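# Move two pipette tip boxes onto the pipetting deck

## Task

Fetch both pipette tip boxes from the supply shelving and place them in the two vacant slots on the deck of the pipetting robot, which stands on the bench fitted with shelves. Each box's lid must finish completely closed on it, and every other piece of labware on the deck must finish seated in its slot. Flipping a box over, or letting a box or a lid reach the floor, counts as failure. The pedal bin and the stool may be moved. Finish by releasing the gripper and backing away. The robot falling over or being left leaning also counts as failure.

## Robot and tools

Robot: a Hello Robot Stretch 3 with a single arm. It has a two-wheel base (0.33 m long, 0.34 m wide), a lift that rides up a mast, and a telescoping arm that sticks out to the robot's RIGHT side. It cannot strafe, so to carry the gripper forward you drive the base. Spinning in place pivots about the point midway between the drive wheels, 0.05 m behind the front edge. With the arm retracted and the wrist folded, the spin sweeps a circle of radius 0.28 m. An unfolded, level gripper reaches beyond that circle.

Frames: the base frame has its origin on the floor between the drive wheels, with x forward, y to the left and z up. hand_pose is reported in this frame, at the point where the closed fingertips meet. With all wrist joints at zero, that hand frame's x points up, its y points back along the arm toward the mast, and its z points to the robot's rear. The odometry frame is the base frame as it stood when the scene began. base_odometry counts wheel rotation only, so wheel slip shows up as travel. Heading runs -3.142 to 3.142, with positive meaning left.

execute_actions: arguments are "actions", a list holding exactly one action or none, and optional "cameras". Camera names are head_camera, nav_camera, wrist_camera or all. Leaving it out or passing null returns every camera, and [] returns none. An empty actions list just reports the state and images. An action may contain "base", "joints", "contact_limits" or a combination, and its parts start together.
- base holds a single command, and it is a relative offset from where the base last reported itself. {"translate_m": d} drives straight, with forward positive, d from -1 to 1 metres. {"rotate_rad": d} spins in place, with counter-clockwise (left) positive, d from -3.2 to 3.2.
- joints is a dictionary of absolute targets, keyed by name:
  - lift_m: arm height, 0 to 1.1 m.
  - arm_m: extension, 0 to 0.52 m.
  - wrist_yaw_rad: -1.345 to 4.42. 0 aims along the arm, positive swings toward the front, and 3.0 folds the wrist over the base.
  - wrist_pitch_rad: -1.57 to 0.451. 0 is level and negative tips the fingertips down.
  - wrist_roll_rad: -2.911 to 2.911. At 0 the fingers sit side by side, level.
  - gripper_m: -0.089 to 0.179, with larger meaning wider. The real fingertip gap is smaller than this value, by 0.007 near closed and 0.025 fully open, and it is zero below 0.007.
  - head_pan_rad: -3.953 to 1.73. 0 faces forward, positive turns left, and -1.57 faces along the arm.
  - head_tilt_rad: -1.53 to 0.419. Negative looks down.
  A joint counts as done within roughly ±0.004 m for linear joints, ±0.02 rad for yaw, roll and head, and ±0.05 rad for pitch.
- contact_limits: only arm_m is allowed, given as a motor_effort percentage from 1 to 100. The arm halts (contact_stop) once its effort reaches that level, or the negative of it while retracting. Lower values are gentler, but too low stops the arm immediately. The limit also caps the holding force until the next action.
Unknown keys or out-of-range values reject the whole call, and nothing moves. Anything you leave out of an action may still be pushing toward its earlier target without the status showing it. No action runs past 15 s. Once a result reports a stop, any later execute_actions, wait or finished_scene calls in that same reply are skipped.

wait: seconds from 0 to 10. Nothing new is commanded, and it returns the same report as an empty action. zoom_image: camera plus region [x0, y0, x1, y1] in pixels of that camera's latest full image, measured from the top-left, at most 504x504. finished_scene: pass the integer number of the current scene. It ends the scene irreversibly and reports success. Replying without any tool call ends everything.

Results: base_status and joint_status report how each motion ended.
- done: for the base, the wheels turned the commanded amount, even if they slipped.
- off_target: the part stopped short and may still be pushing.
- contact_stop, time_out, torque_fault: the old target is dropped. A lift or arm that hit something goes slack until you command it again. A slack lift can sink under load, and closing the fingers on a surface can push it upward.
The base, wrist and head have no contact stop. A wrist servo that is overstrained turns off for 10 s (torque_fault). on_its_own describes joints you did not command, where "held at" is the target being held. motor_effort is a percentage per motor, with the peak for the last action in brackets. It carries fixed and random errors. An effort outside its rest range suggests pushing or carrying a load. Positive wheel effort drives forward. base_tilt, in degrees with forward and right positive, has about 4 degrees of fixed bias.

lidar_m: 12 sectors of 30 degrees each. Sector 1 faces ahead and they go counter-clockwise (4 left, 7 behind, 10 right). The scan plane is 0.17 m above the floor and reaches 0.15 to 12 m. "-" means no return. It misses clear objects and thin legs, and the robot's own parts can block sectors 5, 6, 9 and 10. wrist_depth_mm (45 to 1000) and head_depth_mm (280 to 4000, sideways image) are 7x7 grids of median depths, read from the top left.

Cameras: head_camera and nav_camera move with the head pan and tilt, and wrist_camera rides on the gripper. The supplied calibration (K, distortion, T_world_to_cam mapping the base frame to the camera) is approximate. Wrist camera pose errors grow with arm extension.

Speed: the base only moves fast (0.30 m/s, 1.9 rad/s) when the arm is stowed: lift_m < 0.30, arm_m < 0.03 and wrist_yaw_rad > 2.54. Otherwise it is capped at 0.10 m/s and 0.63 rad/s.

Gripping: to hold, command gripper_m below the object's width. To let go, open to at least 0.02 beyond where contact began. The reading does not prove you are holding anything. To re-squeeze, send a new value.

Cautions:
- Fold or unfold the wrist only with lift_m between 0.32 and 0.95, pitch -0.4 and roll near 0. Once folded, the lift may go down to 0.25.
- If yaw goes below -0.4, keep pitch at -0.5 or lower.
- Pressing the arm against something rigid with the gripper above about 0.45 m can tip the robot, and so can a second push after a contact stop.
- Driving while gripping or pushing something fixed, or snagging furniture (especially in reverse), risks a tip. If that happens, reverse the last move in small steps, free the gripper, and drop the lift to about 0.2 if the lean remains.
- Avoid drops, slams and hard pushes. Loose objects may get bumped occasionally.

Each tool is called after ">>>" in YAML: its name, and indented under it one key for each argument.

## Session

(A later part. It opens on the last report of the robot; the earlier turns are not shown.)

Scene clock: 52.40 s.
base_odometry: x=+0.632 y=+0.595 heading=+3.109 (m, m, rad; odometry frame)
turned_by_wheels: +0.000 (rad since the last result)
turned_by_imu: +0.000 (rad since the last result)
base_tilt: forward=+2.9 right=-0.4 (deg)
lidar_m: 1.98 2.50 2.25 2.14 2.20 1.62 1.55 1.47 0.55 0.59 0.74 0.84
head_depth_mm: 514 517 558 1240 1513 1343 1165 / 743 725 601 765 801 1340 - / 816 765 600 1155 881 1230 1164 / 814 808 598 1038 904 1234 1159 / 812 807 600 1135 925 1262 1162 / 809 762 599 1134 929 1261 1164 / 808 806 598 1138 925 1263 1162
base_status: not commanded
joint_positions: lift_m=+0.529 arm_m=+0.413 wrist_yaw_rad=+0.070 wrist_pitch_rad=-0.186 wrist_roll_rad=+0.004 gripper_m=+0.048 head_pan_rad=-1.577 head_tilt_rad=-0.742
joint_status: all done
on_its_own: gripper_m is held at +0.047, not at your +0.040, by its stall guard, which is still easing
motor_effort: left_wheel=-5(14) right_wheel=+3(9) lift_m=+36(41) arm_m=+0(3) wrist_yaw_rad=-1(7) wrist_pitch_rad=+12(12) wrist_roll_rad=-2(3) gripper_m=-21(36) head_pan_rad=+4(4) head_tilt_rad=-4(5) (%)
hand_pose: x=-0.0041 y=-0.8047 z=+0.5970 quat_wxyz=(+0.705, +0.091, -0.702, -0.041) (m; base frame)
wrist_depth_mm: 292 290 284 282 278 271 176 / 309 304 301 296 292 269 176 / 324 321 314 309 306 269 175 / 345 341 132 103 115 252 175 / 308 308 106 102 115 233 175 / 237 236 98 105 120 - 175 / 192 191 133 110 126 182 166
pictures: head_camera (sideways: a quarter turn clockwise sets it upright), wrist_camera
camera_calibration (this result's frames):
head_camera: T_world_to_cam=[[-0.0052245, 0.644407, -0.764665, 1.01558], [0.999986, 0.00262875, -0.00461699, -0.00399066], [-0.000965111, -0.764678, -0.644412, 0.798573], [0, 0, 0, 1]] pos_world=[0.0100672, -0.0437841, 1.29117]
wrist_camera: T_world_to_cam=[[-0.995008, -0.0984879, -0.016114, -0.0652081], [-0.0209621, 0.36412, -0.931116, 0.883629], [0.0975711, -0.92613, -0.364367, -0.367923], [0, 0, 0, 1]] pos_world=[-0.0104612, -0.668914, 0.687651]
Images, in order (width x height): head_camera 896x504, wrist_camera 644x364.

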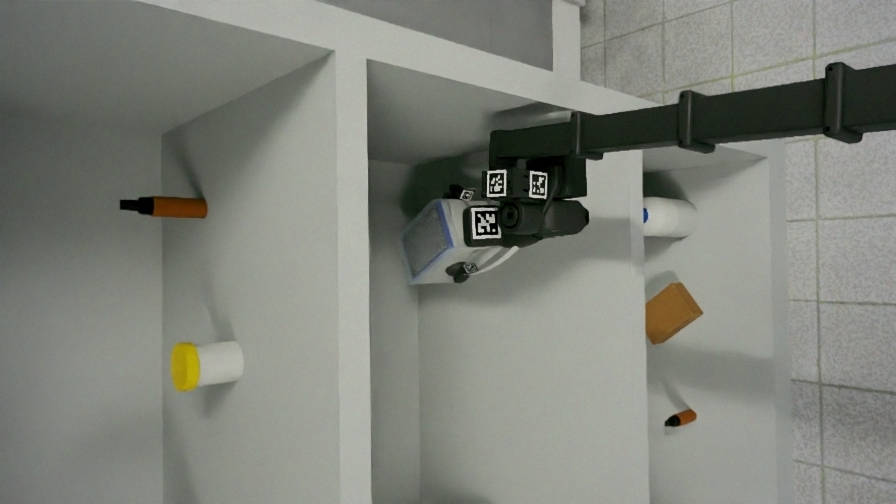

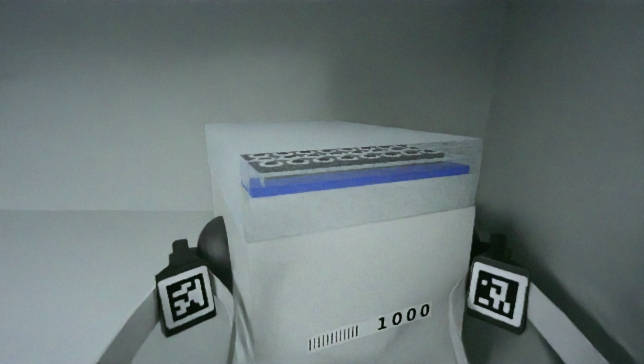

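>>> execute_actions:
  actions:
    - {"base":{"translate_m":0.13},"joints":{"lift_m":0.51,"gripper_m":0.055,"arm_m":0.33}}
  cameras: ["wrist_camera"]

>>> execute_actions:
  actions:
    - {"joints":{"lift_m":0.504,"wrist_yaw_rad":-0.3}}
  cameras: []

>>> execute_actions:
  actions:
    - {"joints":{"gripper_m":0.17}}
  cameras: ["head_camera","wrist_camera"]

Scene clock: 57.27 s.
base_odometry: x=+0.502 y=+0.599 heading=+3.109 (m, m, rad; odometry frame)
turned_by_wheels: +0.000 (rad since the last result)
turned_by_imu: -0.002 (rad since the last result)
base_tilt: forward=+3.0 right=-0.6 (deg)
lidar_m: 1.85 2.39 2.27 2.15 2.20 1.76 1.67 1.46 0.60 0.68 0.79 0.73
head_depth_mm: 802 777 599 886 882 1081 1168 / 812 766 600 1104 957 1130 - / 808 808 600 1139 - 1236 1165 / 808 724 600 1136 928 1239 1164 / 807 806 599 1139 927 1231 1159 / 804 808 573 1137 928 1236 1162 / 696 723 573 1100 927 1229 1161
base_status: done
joint_positions: lift_m=+0.511 arm_m=+0.330 wrist_yaw_rad=+0.067 wrist_pitch_rad=-0.176 wrist_roll_rad=+0.004 gripper_m=+0.056 head_pan_rad=-1.577 head_tilt_rad=-0.742
joint_status: all done
motor_effort: left_wheel=-6(9) right_wheel=+4(8) lift_m=+13(26) arm_m=-5(4) wrist_yaw_rad=+3(3) wrist_pitch_rad=+9(12) wrist_roll_rad=-1(2) gripper_m=-18(19) head_pan_rad=+3(3) head_tilt_rad=-4(4) (%)
hand_pose: x=-0.0049 y=-0.7228 z=+0.5807 quat_wxyz=(+0.705, +0.086, -0.703, -0.039) (m; base frame)
wrist_depth_mm: 361 352 354 350 346 343 331 / 383 377 370 368 367 356 340 / 401 393 385 178 379 383 342 / 402 398 128 104 115 379 322 / 279 279 99 101 114 267 266 / 214 211 98 105 120 - 205 / 173 172 159 111 128 163 167
pictures: wrist_camera
camera_calibration (this result's frames):
wrist_camera: T_world_to_cam=[[-0.995324, -0.0953089, -0.015666, -0.0561476], [-0.0192657, 0.354837, -0.93473, 0.833928], [0.0946469, -0.930057, -0.355014, -0.306182], [0, 0, 0, 1]] pos_world=[-0.0108397, -0.586027, 0.669918]
Images, in order (width x height): wrist_camera 644x364.

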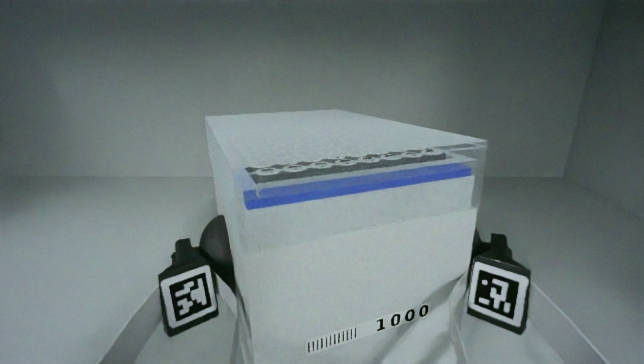

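Scene clock: 58.30 s.
base_odometry: x=+0.502 y=+0.599 heading=+3.109 (m, m, rad; odometry frame)
turned_by_wheels: +0.000 (rad since the last result)
turned_by_imu: +0.000 (rad since the last result)
base_tilt: forward=+2.8 right=-0.3 (deg)
lidar_m: 1.85 2.39 2.27 2.15 2.20 1.75 1.67 1.46 0.60 0.67 0.79 0.73
head_depth_mm: 802 776 600 889 884 1083 1163 / 812 765 601 1105 941 1212 - / 810 809 600 1066 - 1235 1162 / 809 725 599 1135 927 1243 1161 / 805 807 600 1139 927 1230 1160 / 802 809 575 1133 927 1231 1164 / 695 722 574 1100 927 1230 1158
base_status: not commanded
joint_positions: lift_m=+0.505 arm_m=+0.330 wrist_yaw_rad=-0.289 wrist_pitch_rad=-0.166 wrist_roll_rad=+0.004 gripper_m=+0.056 head_pan_rad=-1.577 head_tilt_rad=-0.742
joint_status: all done
on_its_own: wrist_yaw_rad is at rest, and its effort (-14) is outside its rest range (-12 to +12)
motor_effort: left_wheel=-1(7) right_wheel=+0(4) lift_m=+12(13) arm_m=-4(4) wrist_yaw_rad=-14(19) wrist_pitch_rad=+6(9) wrist_roll_rad=-2(2) gripper_m=-19(20) head_pan_rad=+3(4) head_tilt_rad=-5(4) (%)
hand_pose: x=-0.0923 y=-0.7136 z=+0.5771 quat_wxyz=(+0.688, -0.043, -0.707, -0.160) (m; base frame)
wrist_depth_mm: 298 316 343 366 380 268 204 / 309 331 359 393 392 273 209 / 324 340 365 173 372 277 212 / 336 354 116 104 114 272 215 / 274 272 95 100 114 255 218 / 209 208 97 105 121 - 202 / 168 167 136 111 129 158 164
pictures: none
No camera images: the call's "cameras" was empty. Leave "cameras" out to get every camera's image.

Scene clock: 59.93 s.
base_odometry: x=+0.502 y=+0.599 heading=+3.109 (m, m, rad; odometry frame)
turned_by_wheels: +0.000 (rad since the last result)
turned_by_imu: +0.000 (rad since the last result)
base_tilt: forward=+2.9 right=-0.5 (deg)
lidar_m: 1.85 2.39 2.28 2.15 2.20 1.76 1.67 1.46 0.60 0.68 0.79 0.73
head_depth_mm: 798 778 600 888 881 1081 1166 / 810 765 599 1098 929 1206 - / 811 811 599 995 - 1237 1163 / 807 724 600 1137 925 1236 1162 / 806 807 598 1137 926 1237 1159 / 804 807 573 1135 927 1231 1161 / 696 723 574 1098 926 1234 1162
base_status: not commanded
joint_positions: lift_m=+0.505 arm_m=+0.330 wrist_yaw_rad=-0.298 wrist_pitch_rad=-0.167 wrist_roll_rad=+0.004 gripper_m=+0.170 head_pan_rad=-1.577 head_tilt_rad=-0.742
joint_status: all done
motor_effort: left_wheel=-3(3) right_wheel=+2(2) lift_m=+11(12) arm_m=-4(4) wrist_yaw_rad=-3(14) wrist_pitch_rad=+6(6) wrist_roll_rad=-2(2) gripper_m=+1(84) head_pan_rad=+4(4) head_tilt_rad=-5(4) (%)
hand_pose: x=-0.0945 y=-0.7129 z=+0.5770 quat_wxyz=(+0.687, -0.046, -0.707, -0.163) (m; base frame)
wrist_depth_mm: 298 322 343 371 375 264 202 / 310 333 362 391 388 266 206 / 324 347 361 171 374 275 209 / 339 357 117 105 115 281 213 / 274 287 103 102 115 249 213 / 207 - 134 106 122 203 200 / - 161 154 113 131 165 155
pictures: head_camera (sideways: a quarter turn clockwise sets it upright), wrist_camera
camera_calibration (this result's frames):
head_camera: T_world_to_cam=[[-0.00522458, 0.644407, -0.764665, 1.01558], [0.999986, 0.00262887, -0.00461699, -0.00399066], [-0.00096502, -0.764678, -0.644412, 0.798573], [0, 0, 0, 1]] pos_world=[0.0100672, -0.0437841, 1.29117]
wrist_camera: T_world_to_cam=[[-0.963863, 0.265953, -0.0154055, 0.115936], [0.106046, 0.329997, -0.938007, 0.821328], [-0.244382, -0.905743, -0.346275, -0.30958], [0, 0, 0, 1]] pos_world=[-0.0510083, -0.582269, 0.664997]
Images, in order (width x height): head_camera 896x504, wrist_camera 644x364.

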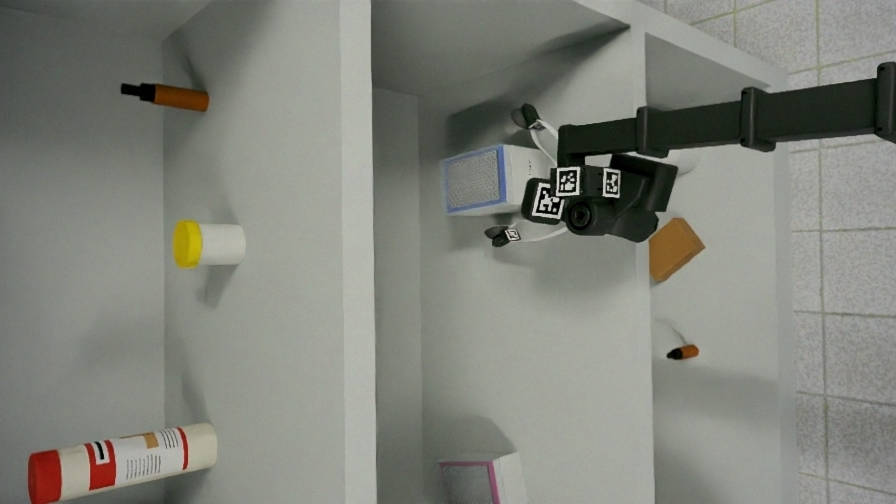

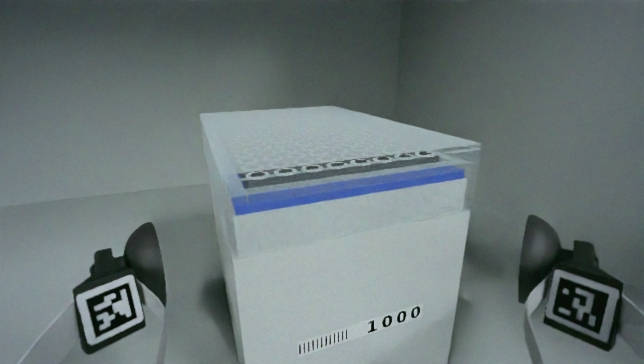

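>>> execute_actions:
  actions:
    - {"joints":{"arm_m":0.25}}
  cameras: []

>>> execute_actions:
  actions:
    - {"base":{"translate_m":-0.096},"joints":{"wrist_yaw_rad":0.11}}
  cameras: []

>>> execute_actions:
  actions:
    - {"joints":{"arm_m":0.318}}
  cameras: ["head_camera","wrist_camera"]

Scene clock: 66.37 s.
base_odometry: x=+0.502 y=+0.599 heading=+3.109 (m, m, rad; odometry frame)
turned_by_wheels: +0.000 (rad since the last result)
turned_by_imu: +0.000 (rad since the last result)
base_tilt: forward=+3.0 right=-0.3 (deg)
lidar_m: 1.85 2.39 2.27 2.15 2.21 1.75 1.67 1.46 0.60 0.67 0.79 0.73
head_depth_mm: 802 778 601 887 880 1084 1165 / 812 766 601 1103 928 1214 1165 / 809 809 600 996 952 1191 1166 / 809 726 599 1137 928 1234 1163 / 805 808 600 1137 927 1234 1159 / 803 807 573 1134 929 1237 1159 / 696 721 574 1102 926 1232 1156
base_status: not commanded
joint_positions: lift_m=+0.505 arm_m=+0.250 wrist_yaw_rad=-0.299 wrist_pitch_rad=-0.167 wrist_roll_rad=+0.004 gripper_m=+0.170 head_pan_rad=-1.577 head_tilt_rad=-0.742
joint_status: all done
motor_effort: left_wheel=-3(3) right_wheel=+2(2) lift_m=+12(11) arm_m=-5(4) wrist_yaw_rad=-2(3) wrist_pitch_rad=+6(6) wrist_roll_rad=-2(1) gripper_m=+0(0) head_pan_rad=+4(4) head_tilt_rad=-4(4) (%)
hand_pose: x=-0.0947 y=-0.6329 z=+0.5770 quat_wxyz=(+0.687, -0.047, -0.707, -0.163) (m; base frame)
wrist_depth_mm: 358 383 412 440 384 267 207 / 369 406 435 474 394 275 208 / 390 422 240 190 402 282 213 / 394 395 177 185 352 285 219 / 276 288 231 195 264 265 216 / 210 - 194 195 204 202 201 / - 162 167 166 165 164 154
pictures: none
No camera images: the call's "cameras" was empty. Leave "cameras" out to get every camera's image.

Scene clock: 68.27 s.
base_odometry: x=+0.598 y=+0.596 heading=+3.109 (m, m, rad; odometry frame)
turned_by_wheels: +0.000 (rad since the last result)
turned_by_imu: +0.000 (rad since the last result)
base_tilt: forward=+2.9 right=-0.5 (deg)
lidar_m: 1.95 2.47 2.26 2.15 2.19 1.66 1.57 1.47 0.56 0.66 0.93 0.80
head_depth_mm: 607 610 576 661 1499 1342 1162 / 803 767 601 902 882 1258 1164 / 813 766 600 1139 952 1207 1164 / 814 808 600 1069 933 1236 1162 / 812 724 600 1136 927 1263 1162 / 810 805 598 1135 926 1267 1159 / 810 807 598 1135 924 1236 1159
base_status: done
joint_positions: lift_m=+0.505 arm_m=+0.250 wrist_yaw_rad=+0.108 wrist_pitch_rad=-0.167 wrist_roll_rad=+0.004 gripper_m=+0.170 head_pan_rad=-1.577 head_tilt_rad=-0.742
joint_status: all done
motor_effort: left_wheel=-4(9) right_wheel=+3(3) lift_m=+12(12) arm_m=-5(4) wrist_yaw_rad=+3(2) wrist_pitch_rad=+6(6) wrist_roll_rad=-2(2) gripper_m=+0(1) head_pan_rad=+4(3) head_tilt_rad=-4(5) (%)
hand_pose: x=+0.0053 y=-0.6425 z=+0.5770 quat_wxyz=(+0.706, +0.097, -0.702, -0.021) (m; base frame)
wrist_depth_mm: 454 448 442 427 418 397 248 / 483 461 456 448 435 392 247 / 506 495 481 178 452 390 245 / 403 399 391 177 180 347 245 / 273 288 269 186 190 266 235 / 210 - 206 195 195 204 212 / - 162 167 166 164 164 155
pictures: none
No camera images: the call's "cameras" was empty. Leave "cameras" out to get every camera's image.

Scene clock: 69.93 s.
base_odometry: x=+0.598 y=+0.596 heading=+3.109 (m, m, rad; odometry frame)
turned_by_wheels: +0.000 (rad since the last result)
turned_by_imu: +0.000 (rad since the last result)
base_tilt: forward=+2.9 right=-0.6 (deg)
lidar_m: 1.94 2.46 2.27 2.14 2.20 1.66 1.57 1.46 0.56 0.66 0.93 0.81
head_depth_mm: 606 610 575 661 1497 1339 1166 / 803 764 600 902 866 1285 - / 813 766 599 1139 977 1234 1166 / 812 807 599 1069 929 1266 1163 / 810 726 599 1135 927 1264 1161 / 807 809 599 1137 929 1263 1167 / 805 805 599 1136 928 1234 1157
base_status: not commanded
joint_positions: lift_m=+0.505 arm_m=+0.318 wrist_yaw_rad=+0.109 wrist_pitch_rad=-0.167 wrist_roll_rad=+0.004 gripper_m=+0.170 head_pan_rad=-1.577 head_tilt_rad=-0.742
joint_status: all done
motor_effort: left_wheel=-4(4) right_wheel=+3(3) lift_m=+12(12) arm_m=+3(4) wrist_yaw_rad=+1(2) wrist_pitch_rad=+6(6) wrist_roll_rad=-2(2) gripper_m=+1(0) head_pan_rad=+4(3) head_tilt_rad=-5(4) (%)
hand_pose: x=+0.0055 y=-0.7099 z=+0.5770 quat_wxyz=(+0.706, +0.097, -0.701, -0.021) (m; base frame)
wrist_depth_mm: 394 384 380 366 361 350 243 / 407 403 395 390 375 360 243 / 435 428 412 171 391 382 241 / 397 398 117 110 110 347 242 / 272 289 114 113 112 264 232 / 209 - 122 119 118 203 207 / - 162 130 127 127 165 154
pictures: head_camera (sideways: a quarter turn clockwise sets it upright), wrist_camera
camera_calibration (this result's frames):
head_camera: T_world_to_cam=[[-0.0052245, 0.644407, -0.764665, 1.01558], [0.999986, 0.00262875, -0.00461699, -0.00399066], [-0.000965112, -0.764678, -0.644412, 0.798573], [0, 0, 0, 1]] pos_world=[0.0100672, -0.0437841, 1.29117]
wrist_camera: T_world_to_cam=[[-0.990487, -0.13674, -0.0154055, -0.0742785], [-0.0330445, 0.345039, -0.938006, 0.821184], [0.133579, -0.928574, -0.346275, -0.300729], [0, 0, 0, 1]] pos_world=[-0.00626533, -0.572747, 0.664997]
Images, in order (width x height): head_camera 896x504, wrist_camera 644x364.

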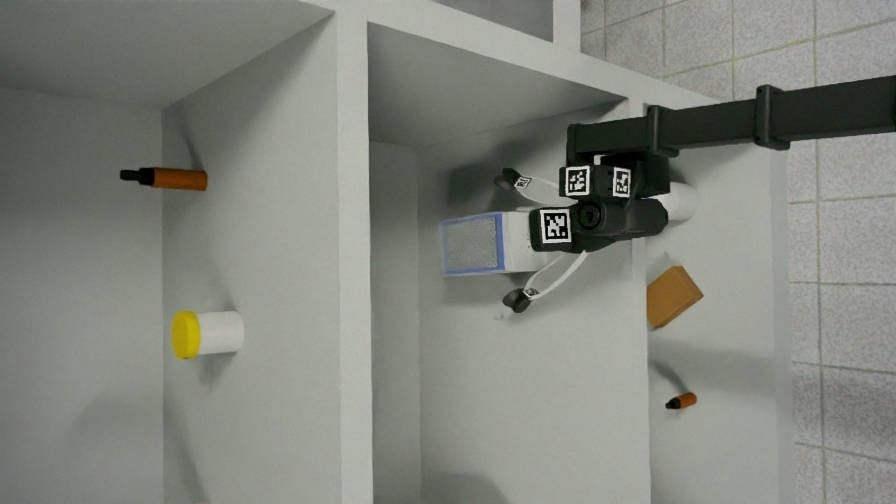

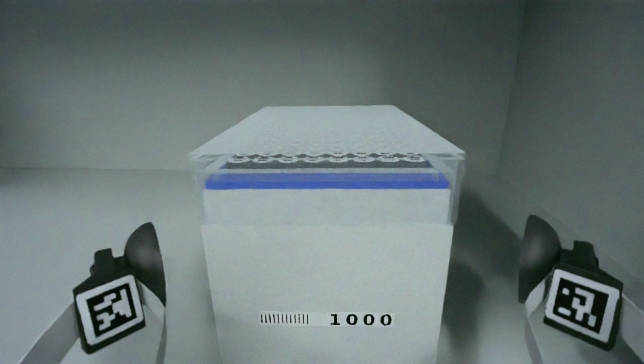

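>>> execute_actions:
  actions:
    - {"base":{"translate_m":0.005},"joints":{"arm_m":0.325,"gripper_m":0.13}}
  cameras: []

>>> execute_actions:
  actions:
    - {"joints":{"gripper_m":0.05}}
  cameras: ["wrist_camera"]

>>> execute_actions:
  actions:
    - {"joints":{"lift_m":0.535}}
  cameras: ["head_camera","wrist_camera"]

Scene clock: 73.20 s.
base_odometry: x=+0.593 y=+0.596 heading=+3.109 (m, m, rad; odometry frame)
turned_by_wheels: +0.000 (rad since the last result)
turned_by_imu: +0.000 (rad since the last result)
base_tilt: forward=+3.0 right=-0.3 (deg)
lidar_m: 1.95 2.46 2.27 2.15 2.19 1.66 1.58 1.47 0.56 0.66 0.72 0.80
head_depth_mm: 620 622 575 673 1484 1343 1165 / 802 767 600 924 866 1258 - / 814 765 601 1138 979 1234 1164 / 813 810 600 1084 927 1260 1163 / 812 722 599 1136 928 1263 1162 / 808 806 598 1135 927 1262 1164 / 807 804 598 1134 927 1235 1158
base_status: done
joint_positions: lift_m=+0.505 arm_m=+0.325 wrist_yaw_rad=+0.109 wrist_pitch_rad=-0.167 wrist_roll_rad=+0.004 gripper_m=+0.130 head_pan_rad=-1.577 head_tilt_rad=-0.742
joint_status: all done
motor_effort: left_wheel=-4(8) right_wheel=+3(6) lift_m=+12(12) arm_m=+4(5) wrist_yaw_rad=+1(1) wrist_pitch_rad=+6(6) wrist_roll_rad=-2(1) gripper_m=+1(83) head_pan_rad=+3(3) head_tilt_rad=-5(4) (%)
hand_pose: x=+0.0055 y=-0.7169 z=+0.5770 quat_wxyz=(+0.706, +0.097, -0.701, -0.021) (m; base frame)
wrist_depth_mm: 388 374 367 357 353 342 250 / 401 395 384 377 371 360 249 / 432 422 402 171 382 375 247 / 396 395 109 108 106 346 248 / 272 273 106 105 104 262 234 / 208 212 112 110 109 - 201 / 171 161 121 117 117 159 164
pictures: none
No camera images: the call's "cameras" was empty. Leave "cameras" out to get every camera's image.

Scene clock: 74.50 s.
base_odometry: x=+0.593 y=+0.596 heading=+3.109 (m, m, rad; odometry frame)
turned_by_wheels: +0.000 (rad since the last result)
turned_by_imu: +0.000 (rad since the last result)
base_tilt: forward=+3.0 right=-0.5 (deg)
lidar_m: 1.94 2.47 2.26 2.14 2.20 1.66 1.58 1.47 0.56 0.66 0.72 0.80
head_depth_mm: 620 624 576 676 1475 1345 1164 / 803 764 601 923 864 1262 - / 813 765 600 1136 979 1235 1161 / 812 810 599 1084 929 1264 1164 / 810 724 599 1139 928 1259 1166 / 809 806 599 1136 928 1262 1161 / 808 804 598 1137 927 1232 1157
base_status: not commanded
joint_positions: lift_m=+0.505 arm_m=+0.325 wrist_yaw_rad=+0.110 wrist_pitch_rad=-0.167 wrist_roll_rad=+0.004 gripper_m=+0.051 head_pan_rad=-1.577 head_tilt_rad=-0.742
joint_status: all done
motor_effort: left_wheel=-4(4) right_wheel=+3(3) lift_m=+12(12) arm_m=+4(3) wrist_yaw_rad=+0(1) wrist_pitch_rad=+6(6) wrist_roll_rad=-2(2) gripper_m=-19(92) head_pan_rad=+3(3) head_tilt_rad=-4(4) (%)
hand_pose: x=+0.0058 y=-0.7168 z=+0.5768 quat_wxyz=(+0.706, +0.098, -0.701, -0.021) (m; base frame)
wrist_depth_mm: 385 379 373 358 358 349 250 / 403 399 392 380 370 362 247 / 432 420 406 170 382 379 247 / 395 392 121 116 116 346 246 / 274 272 121 119 118 278 234 / 208 206 126 125 125 - 200 / 168 167 154 134 133 158 163
pictures: wrist_camera
camera_calibration (this result's frames):
wrist_camera: T_world_to_cam=[[-0.990291, -0.138153, -0.015439, -0.0758735], [-0.0336335, 0.345875, -0.937677, 0.823767], [0.134883, -0.928054, -0.347164, -0.306383], [0, 0, 0, 1]] pos_world=[-0.00610474, -0.579743, 0.664892]
Images, in order (width x height): wrist_camera 644x364.

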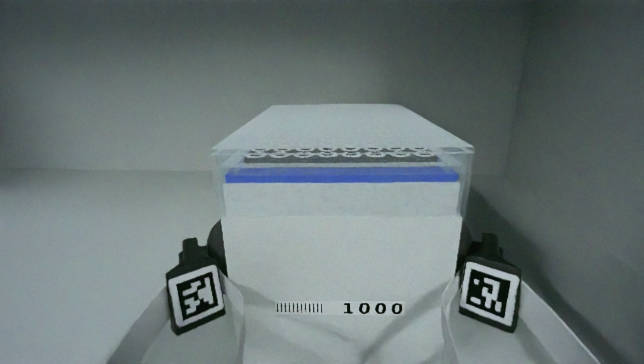

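Scene clock: 75.57 s.
base_odometry: x=+0.593 y=+0.596 heading=+3.109 (m, m, rad; odometry frame)
turned_by_wheels: +0.000 (rad since the last result)
turned_by_imu: +0.000 (rad since the last result)
base_tilt: forward=+2.9 right=-0.5 (deg)
lidar_m: 1.94 2.47 2.26 2.14 2.20 1.66 1.57 1.47 0.56 0.66 0.72 0.80
head_depth_mm: 621 624 575 677 1471 1341 1163 / 803 764 601 923 861 1268 - / 814 764 600 1135 - 1237 1162 / 813 808 599 1082 912 1259 1164 / 810 723 599 1136 925 1258 1164 / 808 807 598 1135 927 1260 1162 / 804 805 598 1135 928 1238 1158
base_status: not commanded
joint_positions: lift_m=+0.534 arm_m=+0.325 wrist_yaw_rad=+0.110 wrist_pitch_rad=-0.185 wrist_roll_rad=+0.004 gripper_m=+0.051 head_pan_rad=-1.577 head_tilt_rad=-0.742
joint_status: all done
motor_effort: left_wheel=-5(4) right_wheel=+3(3) lift_m=+36(34) arm_m=+3(3) wrist_yaw_rad=-1(0) wrist_pitch_rad=+12(12) wrist_roll_rad=-2(2) gripper_m=-19(18) head_pan_rad=+3(3) head_tilt_rad=-4(4) (%)
hand_pose: x=+0.0057 y=-0.7157 z=+0.6023 quat_wxyz=(+0.706, +0.104, -0.700, -0.027) (m; base frame)
wrist_depth_mm: 393 379 364 357 354 341 250 / 407 396 388 374 372 355 249 / 430 422 410 396 383 376 247 / 440 437 387 124 123 375 248 / 322 318 126 124 123 314 245 / 246 243 128 127 126 - 227 / 200 198 184 130 129 188 197
pictures: head_camera (sideways: a quarter turn clockwise sets it upright), wrist_camera
camera_calibration (this result's frames):
head_camera: T_world_to_cam=[[-0.00522458, 0.644407, -0.764665, 1.01558], [0.999986, 0.00262886, -0.00461699, -0.00399066], [-0.000965021, -0.764678, -0.644412, 0.798573], [0, 0, 0, 1]] pos_world=[0.0100672, -0.0437841, 1.29117]
wrist_camera: T_world_to_cam=[[-0.99032, -0.137888, -0.0159235, -0.0749667], [-0.0354081, 0.361879, -0.931552, 0.855081], [0.134213, -0.921971, -0.363258, -0.282382], [0, 0, 0, 1]] pos_world=[-0.00606504, -0.58012, 0.692781]
Images, in order (width x height): head_camera 896x504, wrist_camera 644x364.

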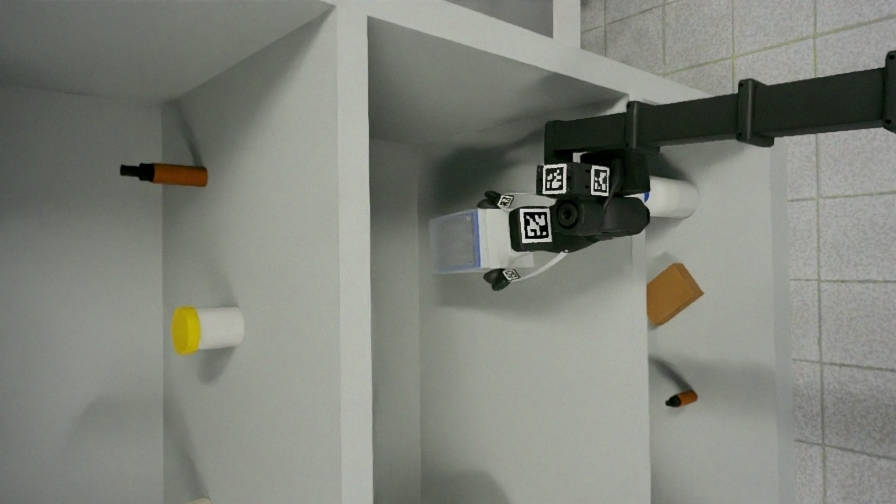

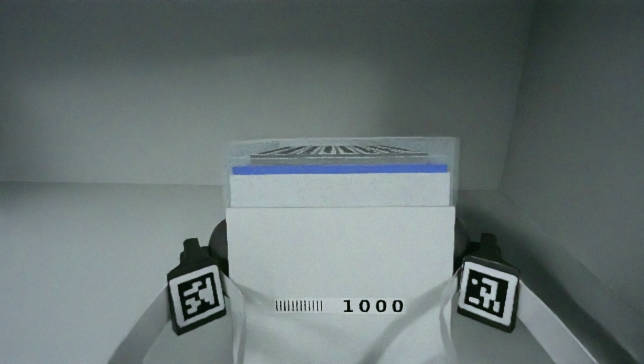

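>>> execute_actions:
  actions:
    - {"joints":{"wrist_pitch_rad":-0.05}}
  cameras: ["wrist_camera"]

>>> wait:
  seconds: 3

Scene clock: 78.73 s.
base_odometry: x=+0.593 y=+0.596 heading=+3.109 (m, m, rad; odometry frame)
turned_by_wheels: +0.000 (rad since the last result)
turned_by_imu: +0.000 (rad since the last result)
base_tilt: forward=+2.9 right=-0.5 (deg)
lidar_m: 1.94 2.47 2.26 2.15 2.20 1.66 1.58 1.46 0.56 0.66 0.72 0.80
head_depth_mm: 621 624 577 676 1473 1337 1166 / 803 766 600 920 861 1276 - / 816 766 600 1138 - 1236 1161 / 811 810 600 1002 905 1260 1163 / 809 724 598 1138 928 1259 1160 / 809 807 598 1131 927 1262 1162 / 808 805 599 1134 926 1235 1162
base_status: not commanded
joint_positions: lift_m=+0.534 arm_m=+0.325 wrist_yaw_rad=+0.110 wrist_pitch_rad=-0.093 wrist_roll_rad=+0.004 gripper_m=+0.051 head_pan_rad=-1.577 head_tilt_rad=-0.742
joint_status: all done
motor_effort: left_wheel=-5(4) right_wheel=+2(3) lift_m=+36(36) arm_m=+3(3) wrist_yaw_rad=-1(1) wrist_pitch_rad=+14(16) wrist_roll_rad=-2(2) gripper_m=-19(17) head_pan_rad=+4(3) head_tilt_rad=-4(4) (%)
hand_pose: x=+0.0063 y=-0.7211 z=+0.6253 quat_wxyz=(+0.706, +0.072, -0.705, +0.006) (m; base frame)
wrist_depth_mm: 390 388 375 364 356 348 248 / 411 399 385 380 368 360 250 / 429 414 405 397 388 374 249 / 445 433 418 131 131 390 249 / 411 401 129 128 128 362 246 / 297 293 128 127 126 303 248 / 232 231 214 127 126 221 223
pictures: wrist_camera
camera_calibration (this result's frames):
wrist_camera: T_world_to_cam=[[-0.990162, -0.139293, -0.0132655, -0.077412], [-0.0259074, 0.275674, -0.960902, 0.834549], [0.137504, -0.951105, -0.276571, -0.354346], [0, 0, 0, 1]] pos_world=[-0.00630566, -0.577867, 0.702891]
Images, in order (width x height): wrist_camera 644x364.

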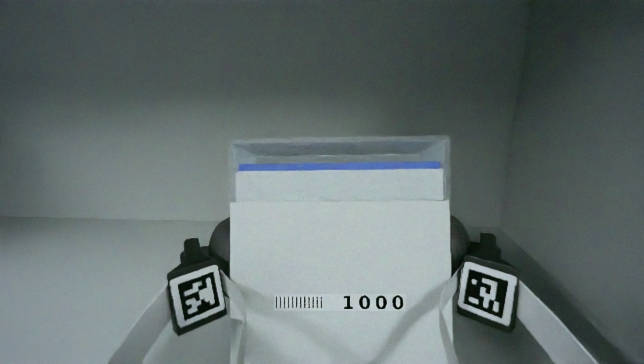

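Scene clock: 81.73 s.
base_odometry: x=+0.593 y=+0.596 heading=+3.109 (m, m, rad; odometry frame)
turned_by_wheels: +0.000 (rad since the last result)
turned_by_imu: +0.000 (rad since the last result)
base_tilt: forward=+2.9 right=-0.6 (deg)
lidar_m: 1.94 2.46 2.27 2.15 2.20 1.66 1.58 1.47 0.56 0.66 0.72 0.80
head_depth_mm: 620 623 575 675 1476 1345 1162 / 803 767 600 923 861 1274 - / 814 765 600 1140 - 1233 1164 / 813 808 601 999 902 1262 1161 / 811 723 599 1137 928 1262 1161 / 809 808 599 1138 929 1262 1163 / 806 806 599 1135 925 1238 1160
base_status: not commanded
joint_positions: lift_m=+0.534 arm_m=+0.325 wrist_yaw_rad=+0.110 wrist_pitch_rad=-0.093 wrist_roll_rad=+0.004 gripper_m=+0.051 head_pan_rad=-1.577 head_tilt_rad=-0.742
joint_status: all done
motor_effort: left_wheel=-5(4) right_wheel=+3(3) lift_m=+36(36) arm_m=+3(3) wrist_yaw_rad=+0(1) wrist_pitch_rad=+14(16) wrist_roll_rad=-2(2) gripper_m=-18(17) head_pan_rad=+3(3) head_tilt_rad=-4(4) (%)
hand_pose: x=+0.0063 y=-0.7211 z=+0.6253 quat_wxyz=(+0.706, +0.072, -0.705, +0.006) (m; base frame)
wrist_depth_mm: 389 381 376 366 361 353 249 / 405 404 390 377 368 365 249 / 426 413 405 395 388 380 249 / 445 436 420 131 130 393 248 / 405 407 130 128 128 361 248 / 296 296 129 127 126 305 247 / 234 232 214 127 125 220 224
wait: 3.00 s; at rest by 0.27 s
pictures: head_camera (sideways: a quarter turn clockwise sets it upright), nav_camera (sideways: a quarter turn counterclockwise sets it upright), wrist_camera
camera_calibration (this result's frames):
head_camera: T_world_to_cam=[[-0.00522458, 0.644407, -0.764665, 1.01558], [0.999986, 0.00262886, -0.00461699, -0.00399066], [-0.000965021, -0.764678, -0.644412, 0.798573], [0, 0, 0, 1]] pos_world=[0.0100672, -0.0437841, 1.29117]
nav_camera: T_world_to_cam=[[-0.0288968, -0.683443, 0.729432, -0.909184], [-0.999554, 0.0142478, -0.0262484, 0.0890174], [0.00754649, -0.729865, -0.68355, 0.845279], [0, 0, 0, 1]] pos_world=[0.0563263, -0.00570486, 1.24331]
wrist_camera: T_world_to_cam=[[-0.990162, -0.139293, -0.0132644, -0.0774129], [-0.0259048, 0.275648, -0.960909, 0.834542], [0.137504, -0.951113, -0.276545, -0.354367], [0, 0, 0, 1]] pos_world=[-0.00630575, -0.577866, 0.702894]
Images, in order (width x height): head_camera 896x504, nav_camera 672x504, wrist_camera 644x364.

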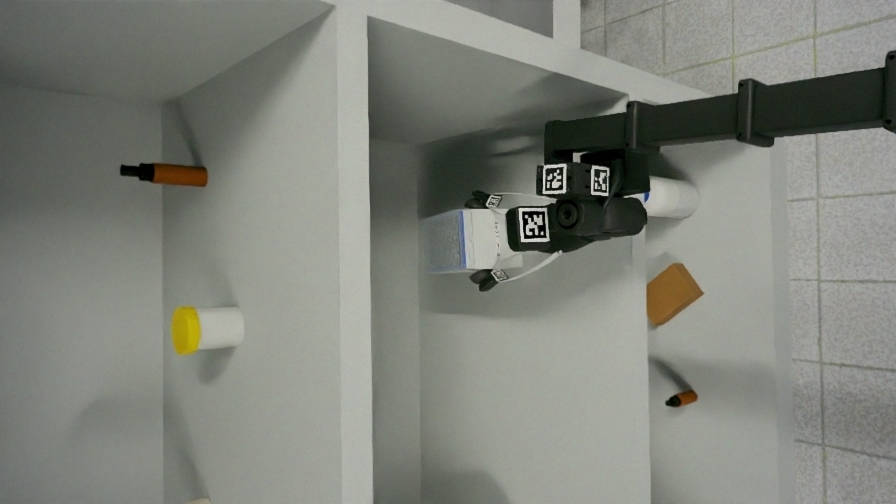

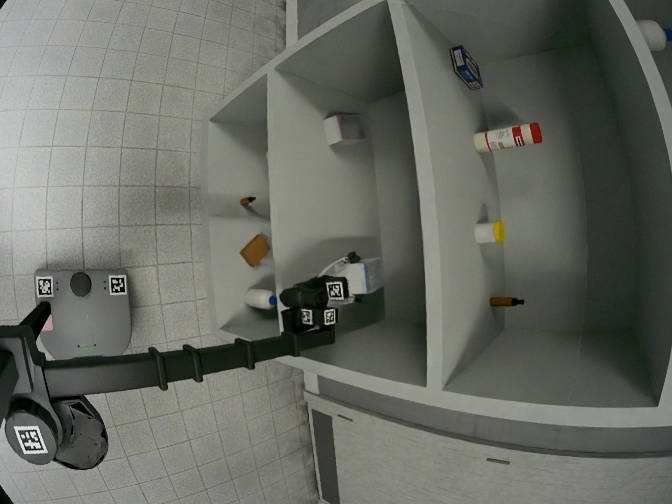

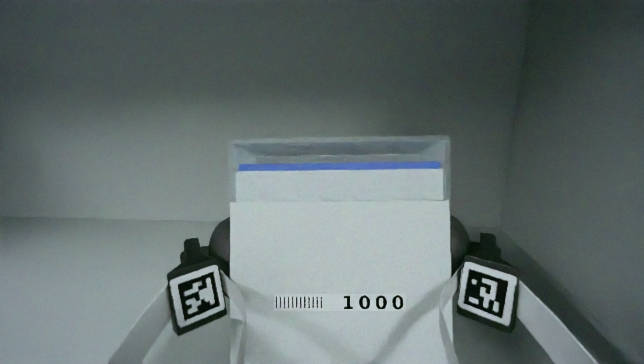

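>>> execute_actions:
  actions:
    - {"joints":{"wrist_pitch_rad":0.12,"gripper_m":0.043}}
  cameras: ["wrist_camera"]

>>> execute_actions:
  actions:
    - {"base":{"translate_m":0.04},"joints":{"arm_m":0.27,"wrist_yaw_rad":0.03}}
  cameras: ["wrist_camera"]

Scene clock: 85.63 s.
base_odometry: x=+0.593 y=+0.596 heading=+3.109 (m, m, rad; odometry frame)
turned_by_wheels: +0.000 (rad since the last result)
turned_by_imu: +0.000 (rad since the last result)
base_tilt: forward=+2.8 right=-0.4 (deg)
lidar_m: 1.95 2.46 2.27 2.15 2.20 1.66 1.58 1.47 0.56 0.66 0.72 0.80
head_depth_mm: 620 623 576 675 1475 1342 1163 / 802 766 599 922 861 1273 - / 815 765 599 1139 - 1235 1161 / 811 809 599 912 914 1262 1163 / 809 723 600 1137 925 1258 1163 / 807 805 598 1135 927 1258 1161 / 806 805 597 1133 930 1235 1157
base_status: not commanded
joint_positions: lift_m=+0.534 arm_m=+0.325 wrist_yaw_rad=+0.110 wrist_pitch_rad=+0.076 wrist_roll_rad=+0.004 gripper_m=+0.044 head_pan_rad=-1.577 head_tilt_rad=-0.742
joint_status: all done
motor_effort: left_wheel=-4(4) right_wheel=+2(3) lift_m=+36(36) arm_m=+3(4) wrist_yaw_rad=-1(1) wrist_pitch_rad=+15(18) wrist_roll_rad=-2(2) gripper_m=-20(56) head_pan_rad=+4(3) head_tilt_rad=-4(5) (%)
hand_pose: x=+0.0068 y=-0.7255 z=+0.6685 quat_wxyz=(+0.703, +0.012, -0.708, +0.065) (m; base frame)
wrist_depth_mm: 417 412 402 386 377 370 246 / 423 415 403 397 387 378 247 / 424 419 410 399 391 383 248 / 439 426 413 131 130 381 250 / 440 433 130 128 128 359 247 / 444 437 128 128 126 339 249 / 329 325 292 127 126 305 234
pictures: wrist_camera
camera_calibration (this result's frames):
wrist_camera: T_world_to_cam=[[-0.989945, -0.141224, -0.00806667, -0.0818139], [-0.00773829, 0.111008, -0.993789, 0.779731], [0.141242, -0.983734, -0.110985, -0.481049], [0, 0, 0, 1]] pos_world=[-0.00701294, -0.571335, 0.720839]
Images, in order (width x height): wrist_camera 644x364.

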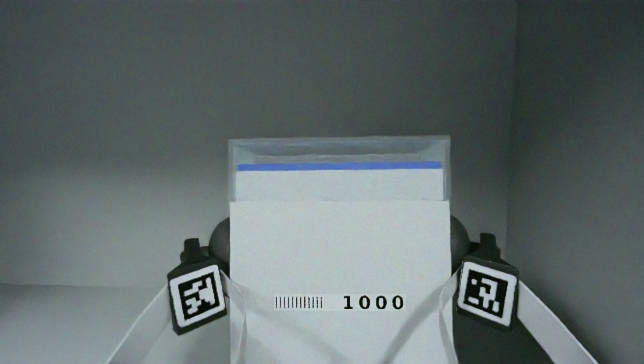

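Scene clock: 87.27 s.
base_odometry: x=+0.553 y=+0.597 heading=+3.109 (m, m, rad; odometry frame)
turned_by_wheels: +0.000 (rad since the last result)
turned_by_imu: -0.001 (rad since the last result)
base_tilt: forward=+2.8 right=-0.4 (deg)
lidar_m: 1.90 2.22 2.27 2.15 2.20 1.70 1.63 1.47 0.58 0.66 0.86 0.77
head_depth_mm: 728 725 600 743 808 1318 1161 / 813 765 600 1067 929 1018 - / 812 809 600 1134 953 1234 1160 / 809 807 599 1068 904 1245 1165 / 807 762 600 1140 927 1264 1163 / 806 806 598 1135 927 1234 1157 / 791 733 598 1133 927 1236 1157
base_status: done
joint_positions: lift_m=+0.534 arm_m=+0.270 wrist_yaw_rad=+0.031 wrist_pitch_rad=+0.077 wrist_roll_rad=+0.004 gripper_m=+0.047 head_pan_rad=-1.577 head_tilt_rad=-0.742
joint_status: all done
motor_effort: left_wheel=-4(4) right_wheel=+3(6) lift_m=+36(36) arm_m=-5(3) wrist_yaw_rad=-2(7) wrist_pitch_rad=+14(15) wrist_roll_rad=-2(2) gripper_m=-20(19) head_pan_rad=+4(3) head_tilt_rad=-4(4) (%)
hand_pose: x=-0.0134 y=-0.6725 z=+0.6687 quat_wxyz=(+0.705, -0.016, -0.708, +0.038) (m; base frame)
wrist_depth_mm: 437 442 442 440 434 401 267 / 455 445 443 436 439 400 268 / 446 447 449 442 449 399 264 / 457 454 455 131 130 400 265 / 470 470 130 128 128 373 268 / 452 451 128 128 126 349 264 / 328 325 289 127 126 306 255
pictures: wrist_camera
camera_calibration (this result's frames):
wrist_camera: T_world_to_cam=[[-0.997996, -0.0627571, -0.00804789, -0.041724], [0.00105373, 0.110694, -0.993854, 0.773784], [0.0632623, -0.991871, -0.110406, -0.432896], [0, 0, 0, 1]] pos_world=[-0.0150698, -0.517648, 0.720899]
Images, in order (width x height): wrist_camera 644x364.

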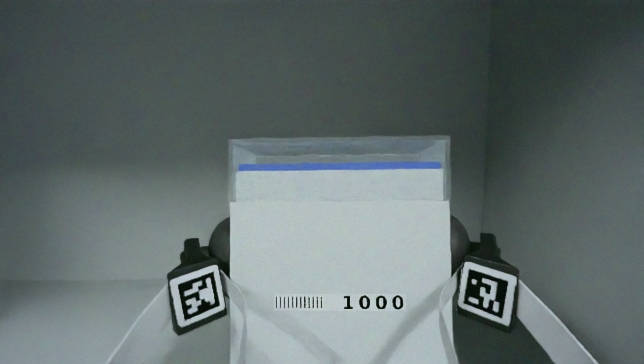

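>>> execute_actions:
  actions:
    - {"joints":{"arm_m":0,"gripper_m":0.049,"wrist_pitch_rad":0.2}}
  cameras: []

>>> execute_actions:
  actions:
    - {"base":{"rotate_rad":0.49}}
  cameras: []

>>> execute_actions:
  actions:
    - {"base":{"translate_m":1.0},"joints":{"lift_m":0.9,"head_tilt_rad":-0.55}}
  cameras: []

>>> execute_actions:
  actions:
    - {"base":{"translate_m":0.56}}
  cameras: []

>>> execute_actions:
  actions:
    - {"base":{"rotate_rad":1.11}}

Scene clock: 94.60 s.
base_odometry: x=+0.553 y=+0.597 heading=+3.109 (m, m, rad; odometry frame)
turned_by_wheels: +0.000 (rad since the last result)
turned_by_imu: +0.000 (rad since the last result)
base_tilt: forward=+2.7 right=-0.5 (deg)
lidar_m: 1.90 2.22 2.26 2.15 2.21 1.69 1.62 1.46 0.58 0.66 0.86 0.77
head_depth_mm: 730 726 600 744 807 1316 1162 / 815 765 602 1072 926 1140 1160 / 811 807 600 1138 903 1209 1165 / 810 809 600 1136 710 667 1159 / 809 763 599 1138 928 1259 1160 / 808 806 599 1136 927 1236 1158 / 792 733 598 1134 927 1232 1158
base_status: not commanded
joint_positions: lift_m=+0.534 arm_m=+0.000 wrist_yaw_rad=+0.031 wrist_pitch_rad=+0.157 wrist_roll_rad=+0.004 gripper_m=+0.050 head_pan_rad=-1.577 head_tilt_rad=-0.742
joint_status: all done
motor_effort: left_wheel=-4(5) right_wheel=+3(3) lift_m=+36(36) arm_m=-4(6) wrist_yaw_rad=-1(1) wrist_pitch_rad=+14(16) wrist_roll_rad=-2(2) gripper_m=-18(18) head_pan_rad=+3(3) head_tilt_rad=-4(4) (%)
hand_pose: x=-0.0136 y=-0.4020 z=+0.6894 quat_wxyz=(+0.703, -0.044, -0.707, +0.066) (m; base frame)
wrist_depth_mm: 494 502 498 503 502 423 283 / 680 715 728 723 682 428 285 / 715 703 707 729 713 425 284 / 707 728 725 131 130 427 286 / 707 733 130 128 127 406 285 / 494 574 128 127 126 373 285 / 399 396 352 127 126 364 276
pictures: none
No camera images: the call's "cameras" was empty. Leave "cameras" out to get every camera's image.

Scene clock: 96.33 s.
base_odometry: x=+0.553 y=+0.597 heading=-2.685 (m, m, rad; odometry frame)
turned_by_wheels: +0.490 (rad since the last result)
turned_by_imu: +0.485 (rad since the last result)
base_tilt: forward=+2.9 right=-0.5 (deg)
lidar_m: 2.22 2.29 2.15 2.18 1.72 1.62 1.53 0.58 0.66 0.90 0.77 1.90
head_depth_mm: 796 808 576 1102 932 1098 1114 / 794 766 600 1134 929 1212 1139 / 862 765 628 1135 905 1205 1160 / 912 806 656 1073 710 666 1164 / 900 798 1053 1136 1008 1290 1161 / 774 786 910 1037 1167 1317 1166 / 678 721 798 988 1592 1343 1159
base_status: done
joint_positions: lift_m=+0.534 arm_m=+0.000 wrist_yaw_rad=+0.031 wrist_pitch_rad=+0.157 wrist_roll_rad=+0.004 gripper_m=+0.050 head_pan_rad=-1.577 head_tilt_rad=-0.742
joint_status: not commanded
motor_effort: left_wheel=-4(10) right_wheel=+3(6) lift_m=+36(36) arm_m=-4(5) wrist_yaw_rad=-1(1) wrist_pitch_rad=+14(14) wrist_roll_rad=-2(2) gripper_m=-18(18) head_pan_rad=+3(3) head_tilt_rad=-4(4) (%)
hand_pose: x=-0.0136 y=-0.4020 z=+0.6894 quat_wxyz=(+0.703, -0.044, -0.707, +0.066) (m; base frame)
wrist_depth_mm: - 489 507 503 503 502 506 / - 543 632 745 679 632 572 / - 531 656 806 700 630 571 / - 536 589 130 131 637 589 / - 534 129 128 127 629 580 / - 520 128 128 126 622 558 / - 564 395 127 126 369 391
pictures: none
No camera images: the call's "cameras" was empty. Leave "cameras" out to get every camera's image.

Scene clock: 107.27 s.
base_odometry: x=-0.345 y=+0.156 heading=-2.685 (m, m, rad; odometry frame)
turned_by_wheels: +0.000 (rad since the last result)
turned_by_imu: -0.005 (rad since the last result)
base_tilt: forward=+3.0 right=-0.5 (deg)
lidar_m: 1.24 1.48 1.74 1.76 2.26 2.52 1.49 1.47 0.97 1.43 1.84 1.05
head_depth_mm: 1159 1257 1372 1507 1681 1571 - / 1213 1313 1443 1587 1760 1522 - / 1264 1379 1527 393 414 - - / 1326 1457 1609 394 421 1509 1255 / 1396 1539 1723 1920 1863 1514 1267 / 1473 1626 1832 2074 1893 1513 1264 / 1552 1736 1957 2212 1890 1508 1262
base_status: done
joint_positions: lift_m=+0.899 arm_m=+0.000 wrist_yaw_rad=+0.031 wrist_pitch_rad=+0.158 wrist_roll_rad=+0.004 gripper_m=+0.050 head_pan_rad=-1.577 head_tilt_rad=-0.557
joint_status: all done
motor_effort: left_wheel=-5(7) right_wheel=+3(6) lift_m=+36(38) arm_m=-5(4) wrist_yaw_rad=-1(1) wrist_pitch_rad=+14(14) wrist_roll_rad=-2(2) gripper_m=-19(18) head_pan_rad=+3(3) head_tilt_rad=+3(20) (%)
hand_pose: x=-0.0136 y=-0.4020 z=+1.0546 quat_wxyz=(+0.703, -0.045, -0.707, +0.066) (m; base frame)
wrist_depth_mm: - - - - - - 904 / - - - - - - 911 / - - - - - - 924 / - - - 131 130 - 934 / - - 129 128 127 - 925 / - - 128 127 126 - 902 / - - - 127 126 - 903
pictures: none
No camera images: the call's "cameras" was empty. Leave "cameras" out to get every camera's image.

Scene clock: 113.83 s.
base_odometry: x=-0.847 y=-0.091 heading=-2.685 (m, m, rad; odometry frame)
turned_by_wheels: +0.000 (rad since the last result)
turned_by_imu: -0.003 (rad since the last result)
base_tilt: forward=+2.9 right=-0.6 (deg)
lidar_m: 1.17 0.98 2.11 1.63 1.95 3.00 2.05 1.41 1.64 1.67 0.62 0.71
head_depth_mm: 1350 1469 1602 1768 1867 1568 - / 1413 1546 1684 1847 1908 1522 - / 1483 1622 1786 394 415 - - / 1554 1703 1878 394 421 1517 1251 / 1635 1797 2002 2212 1863 1517 1239 / 1685 1830 1996 823 932 1104 1235 / 1538 1632 1733 738 1827 1513 1265
base_status: done
joint_positions: lift_m=+0.899 arm_m=+0.000 wrist_yaw_rad=+0.031 wrist_pitch_rad=+0.158 wrist_roll_rad=+0.004 gripper_m=+0.050 head_pan_rad=-1.577 head_tilt_rad=-0.557
joint_status: not commanded
motor_effort: left_wheel=-4(7) right_wheel=+3(6) lift_m=+36(36) arm_m=-5(4) wrist_yaw_rad=-1(1) wrist_pitch_rad=+14(14) wrist_roll_rad=-2(2) gripper_m=-19(17) head_pan_rad=+3(3) head_tilt_rad=+3(3) (%)
hand_pose: x=-0.0136 y=-0.4020 z=+1.0546 quat_wxyz=(+0.703, -0.045, -0.707, +0.066) (m; base frame)
wrist_depth_mm: 914 - - - - - - / 790 - - - - - - / 944 - - - - - - / 968 - - 131 130 - - / 940 - 129 128 127 - - / 547 539 129 128 126 - - / 369 417 487 127 126 - -
pictures: none
No camera images: the call's "cameras" was empty. Leave "cameras" out to get every camera's image.

Scene clock: 116.53 s.
base_odometry: x=-0.847 y=-0.091 heading=-1.575 (m, m, rad; odometry frame)
turned_by_wheels: +1.110 (rad since the last result)
turned_by_imu: +1.099 (rad since the last result)
base_tilt: forward=+3.0 right=-0.6 (deg)
lidar_m: 2.10 1.63 2.05 3.00 2.03 1.41 1.64 0.74 0.62 0.71 1.19 0.98
head_depth_mm: 1057 1159 1120 745 627 944 - / 1057 1127 1118 778 625 915 - / 1041 1125 1115 394 414 - - / 1056 1126 977 393 420 1519 1239 / 1056 1126 1037 746 626 1513 1265 / 1055 1126 837 714 617 1520 1259 / 1050 1128 810 681 618 1523 1265
base_status: done
joint_positions: lift_m=+0.899 arm_m=+0.000 wrist_yaw_rad=+0.030 wrist_pitch_rad=+0.158 wrist_roll_rad=+0.004 gripper_m=+0.050 head_pan_rad=-1.577 head_tilt_rad=-0.556
joint_status: not commanded
motor_effort: left_wheel=-5(9) right_wheel=+3(6) lift_m=+36(36) arm_m=-5(5) wrist_yaw_rad=-1(1) wrist_pitch_rad=+14(14) wrist_roll_rad=-2(2) gripper_m=-19(18) head_pan_rad=+3(4) head_tilt_rad=+3(3) (%)
hand_pose: x=-0.0136 y=-0.4020 z=+1.0546 quat_wxyz=(+0.703, -0.045, -0.707, +0.066) (m; base frame)
wrist_depth_mm: 585 588 582 575 - - 957 / 837 819 840 861 852 871 794 / - - - - - - - / - - 577 131 130 - - / - 557 129 128 127 - - / 419 418 128 127 126 582 519 / 341 338 305 127 126 337 358
pictures: head_camera (sideways: a quarter turn clockwise sets it upright), nav_camera (sideways: a quarter turn counterclockwise sets it upright), wrist_camera
camera_calibration (this result's frames):
head_camera: T_world_to_cam=[[-0.00610705, 0.492063, -0.870538, 1.15362], [0.99998, 0.0016284, -0.00609468, -0.00206553], [-0.00158138, -0.870558, -0.492063, 0.600373], [0, 0, 0, 1]] pos_world=[0.0100601, -0.0449891, 1.29968]
nav_camera: T_world_to_cam=[[-0.0280483, -0.536932, 0.843159, -1.05744], [-0.999583, 0.00925606, -0.0273575, 0.090468], [0.00688478, -0.843575, -0.536968, 0.654596], [0, 0, 0, 1]] pos_world=[0.0562641, -0.0164098, 1.24556]
wrist_camera: T_world_to_cam=[[-0.998018, -0.0626921, -0.00544621, -0.0245342], [0.00360731, 0.0294081, -0.999561, 1.10083], [0.0628247, -0.9976, -0.0291237, -0.210015], [0, 0, 0, 1]] pos_world=[-0.0152624, -0.243422, 1.09409]
Images, in order (width x height): head_camera 896x504, nav_camera 672x504, wrist_camera 644x364.

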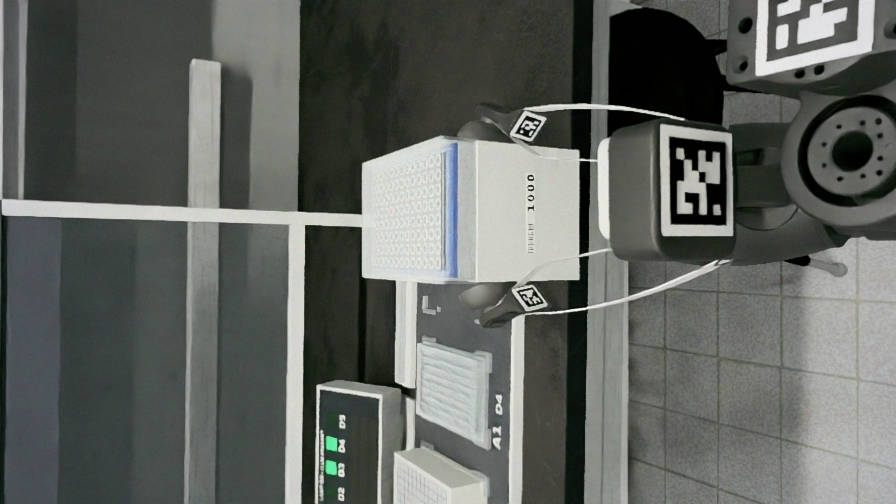

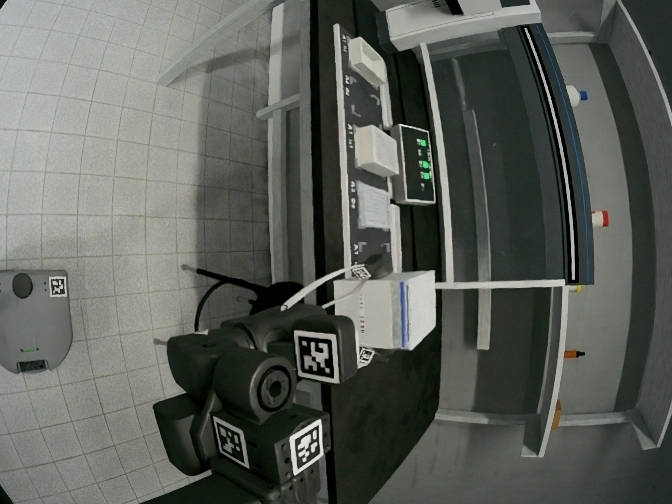

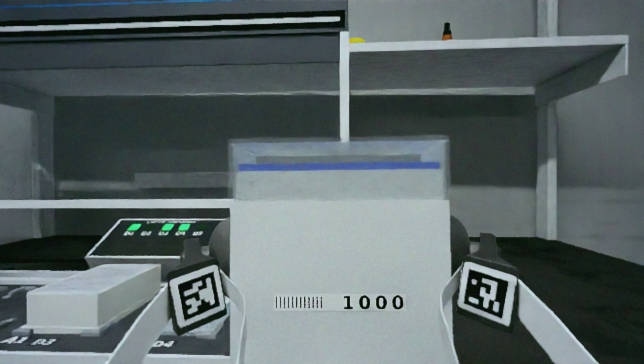

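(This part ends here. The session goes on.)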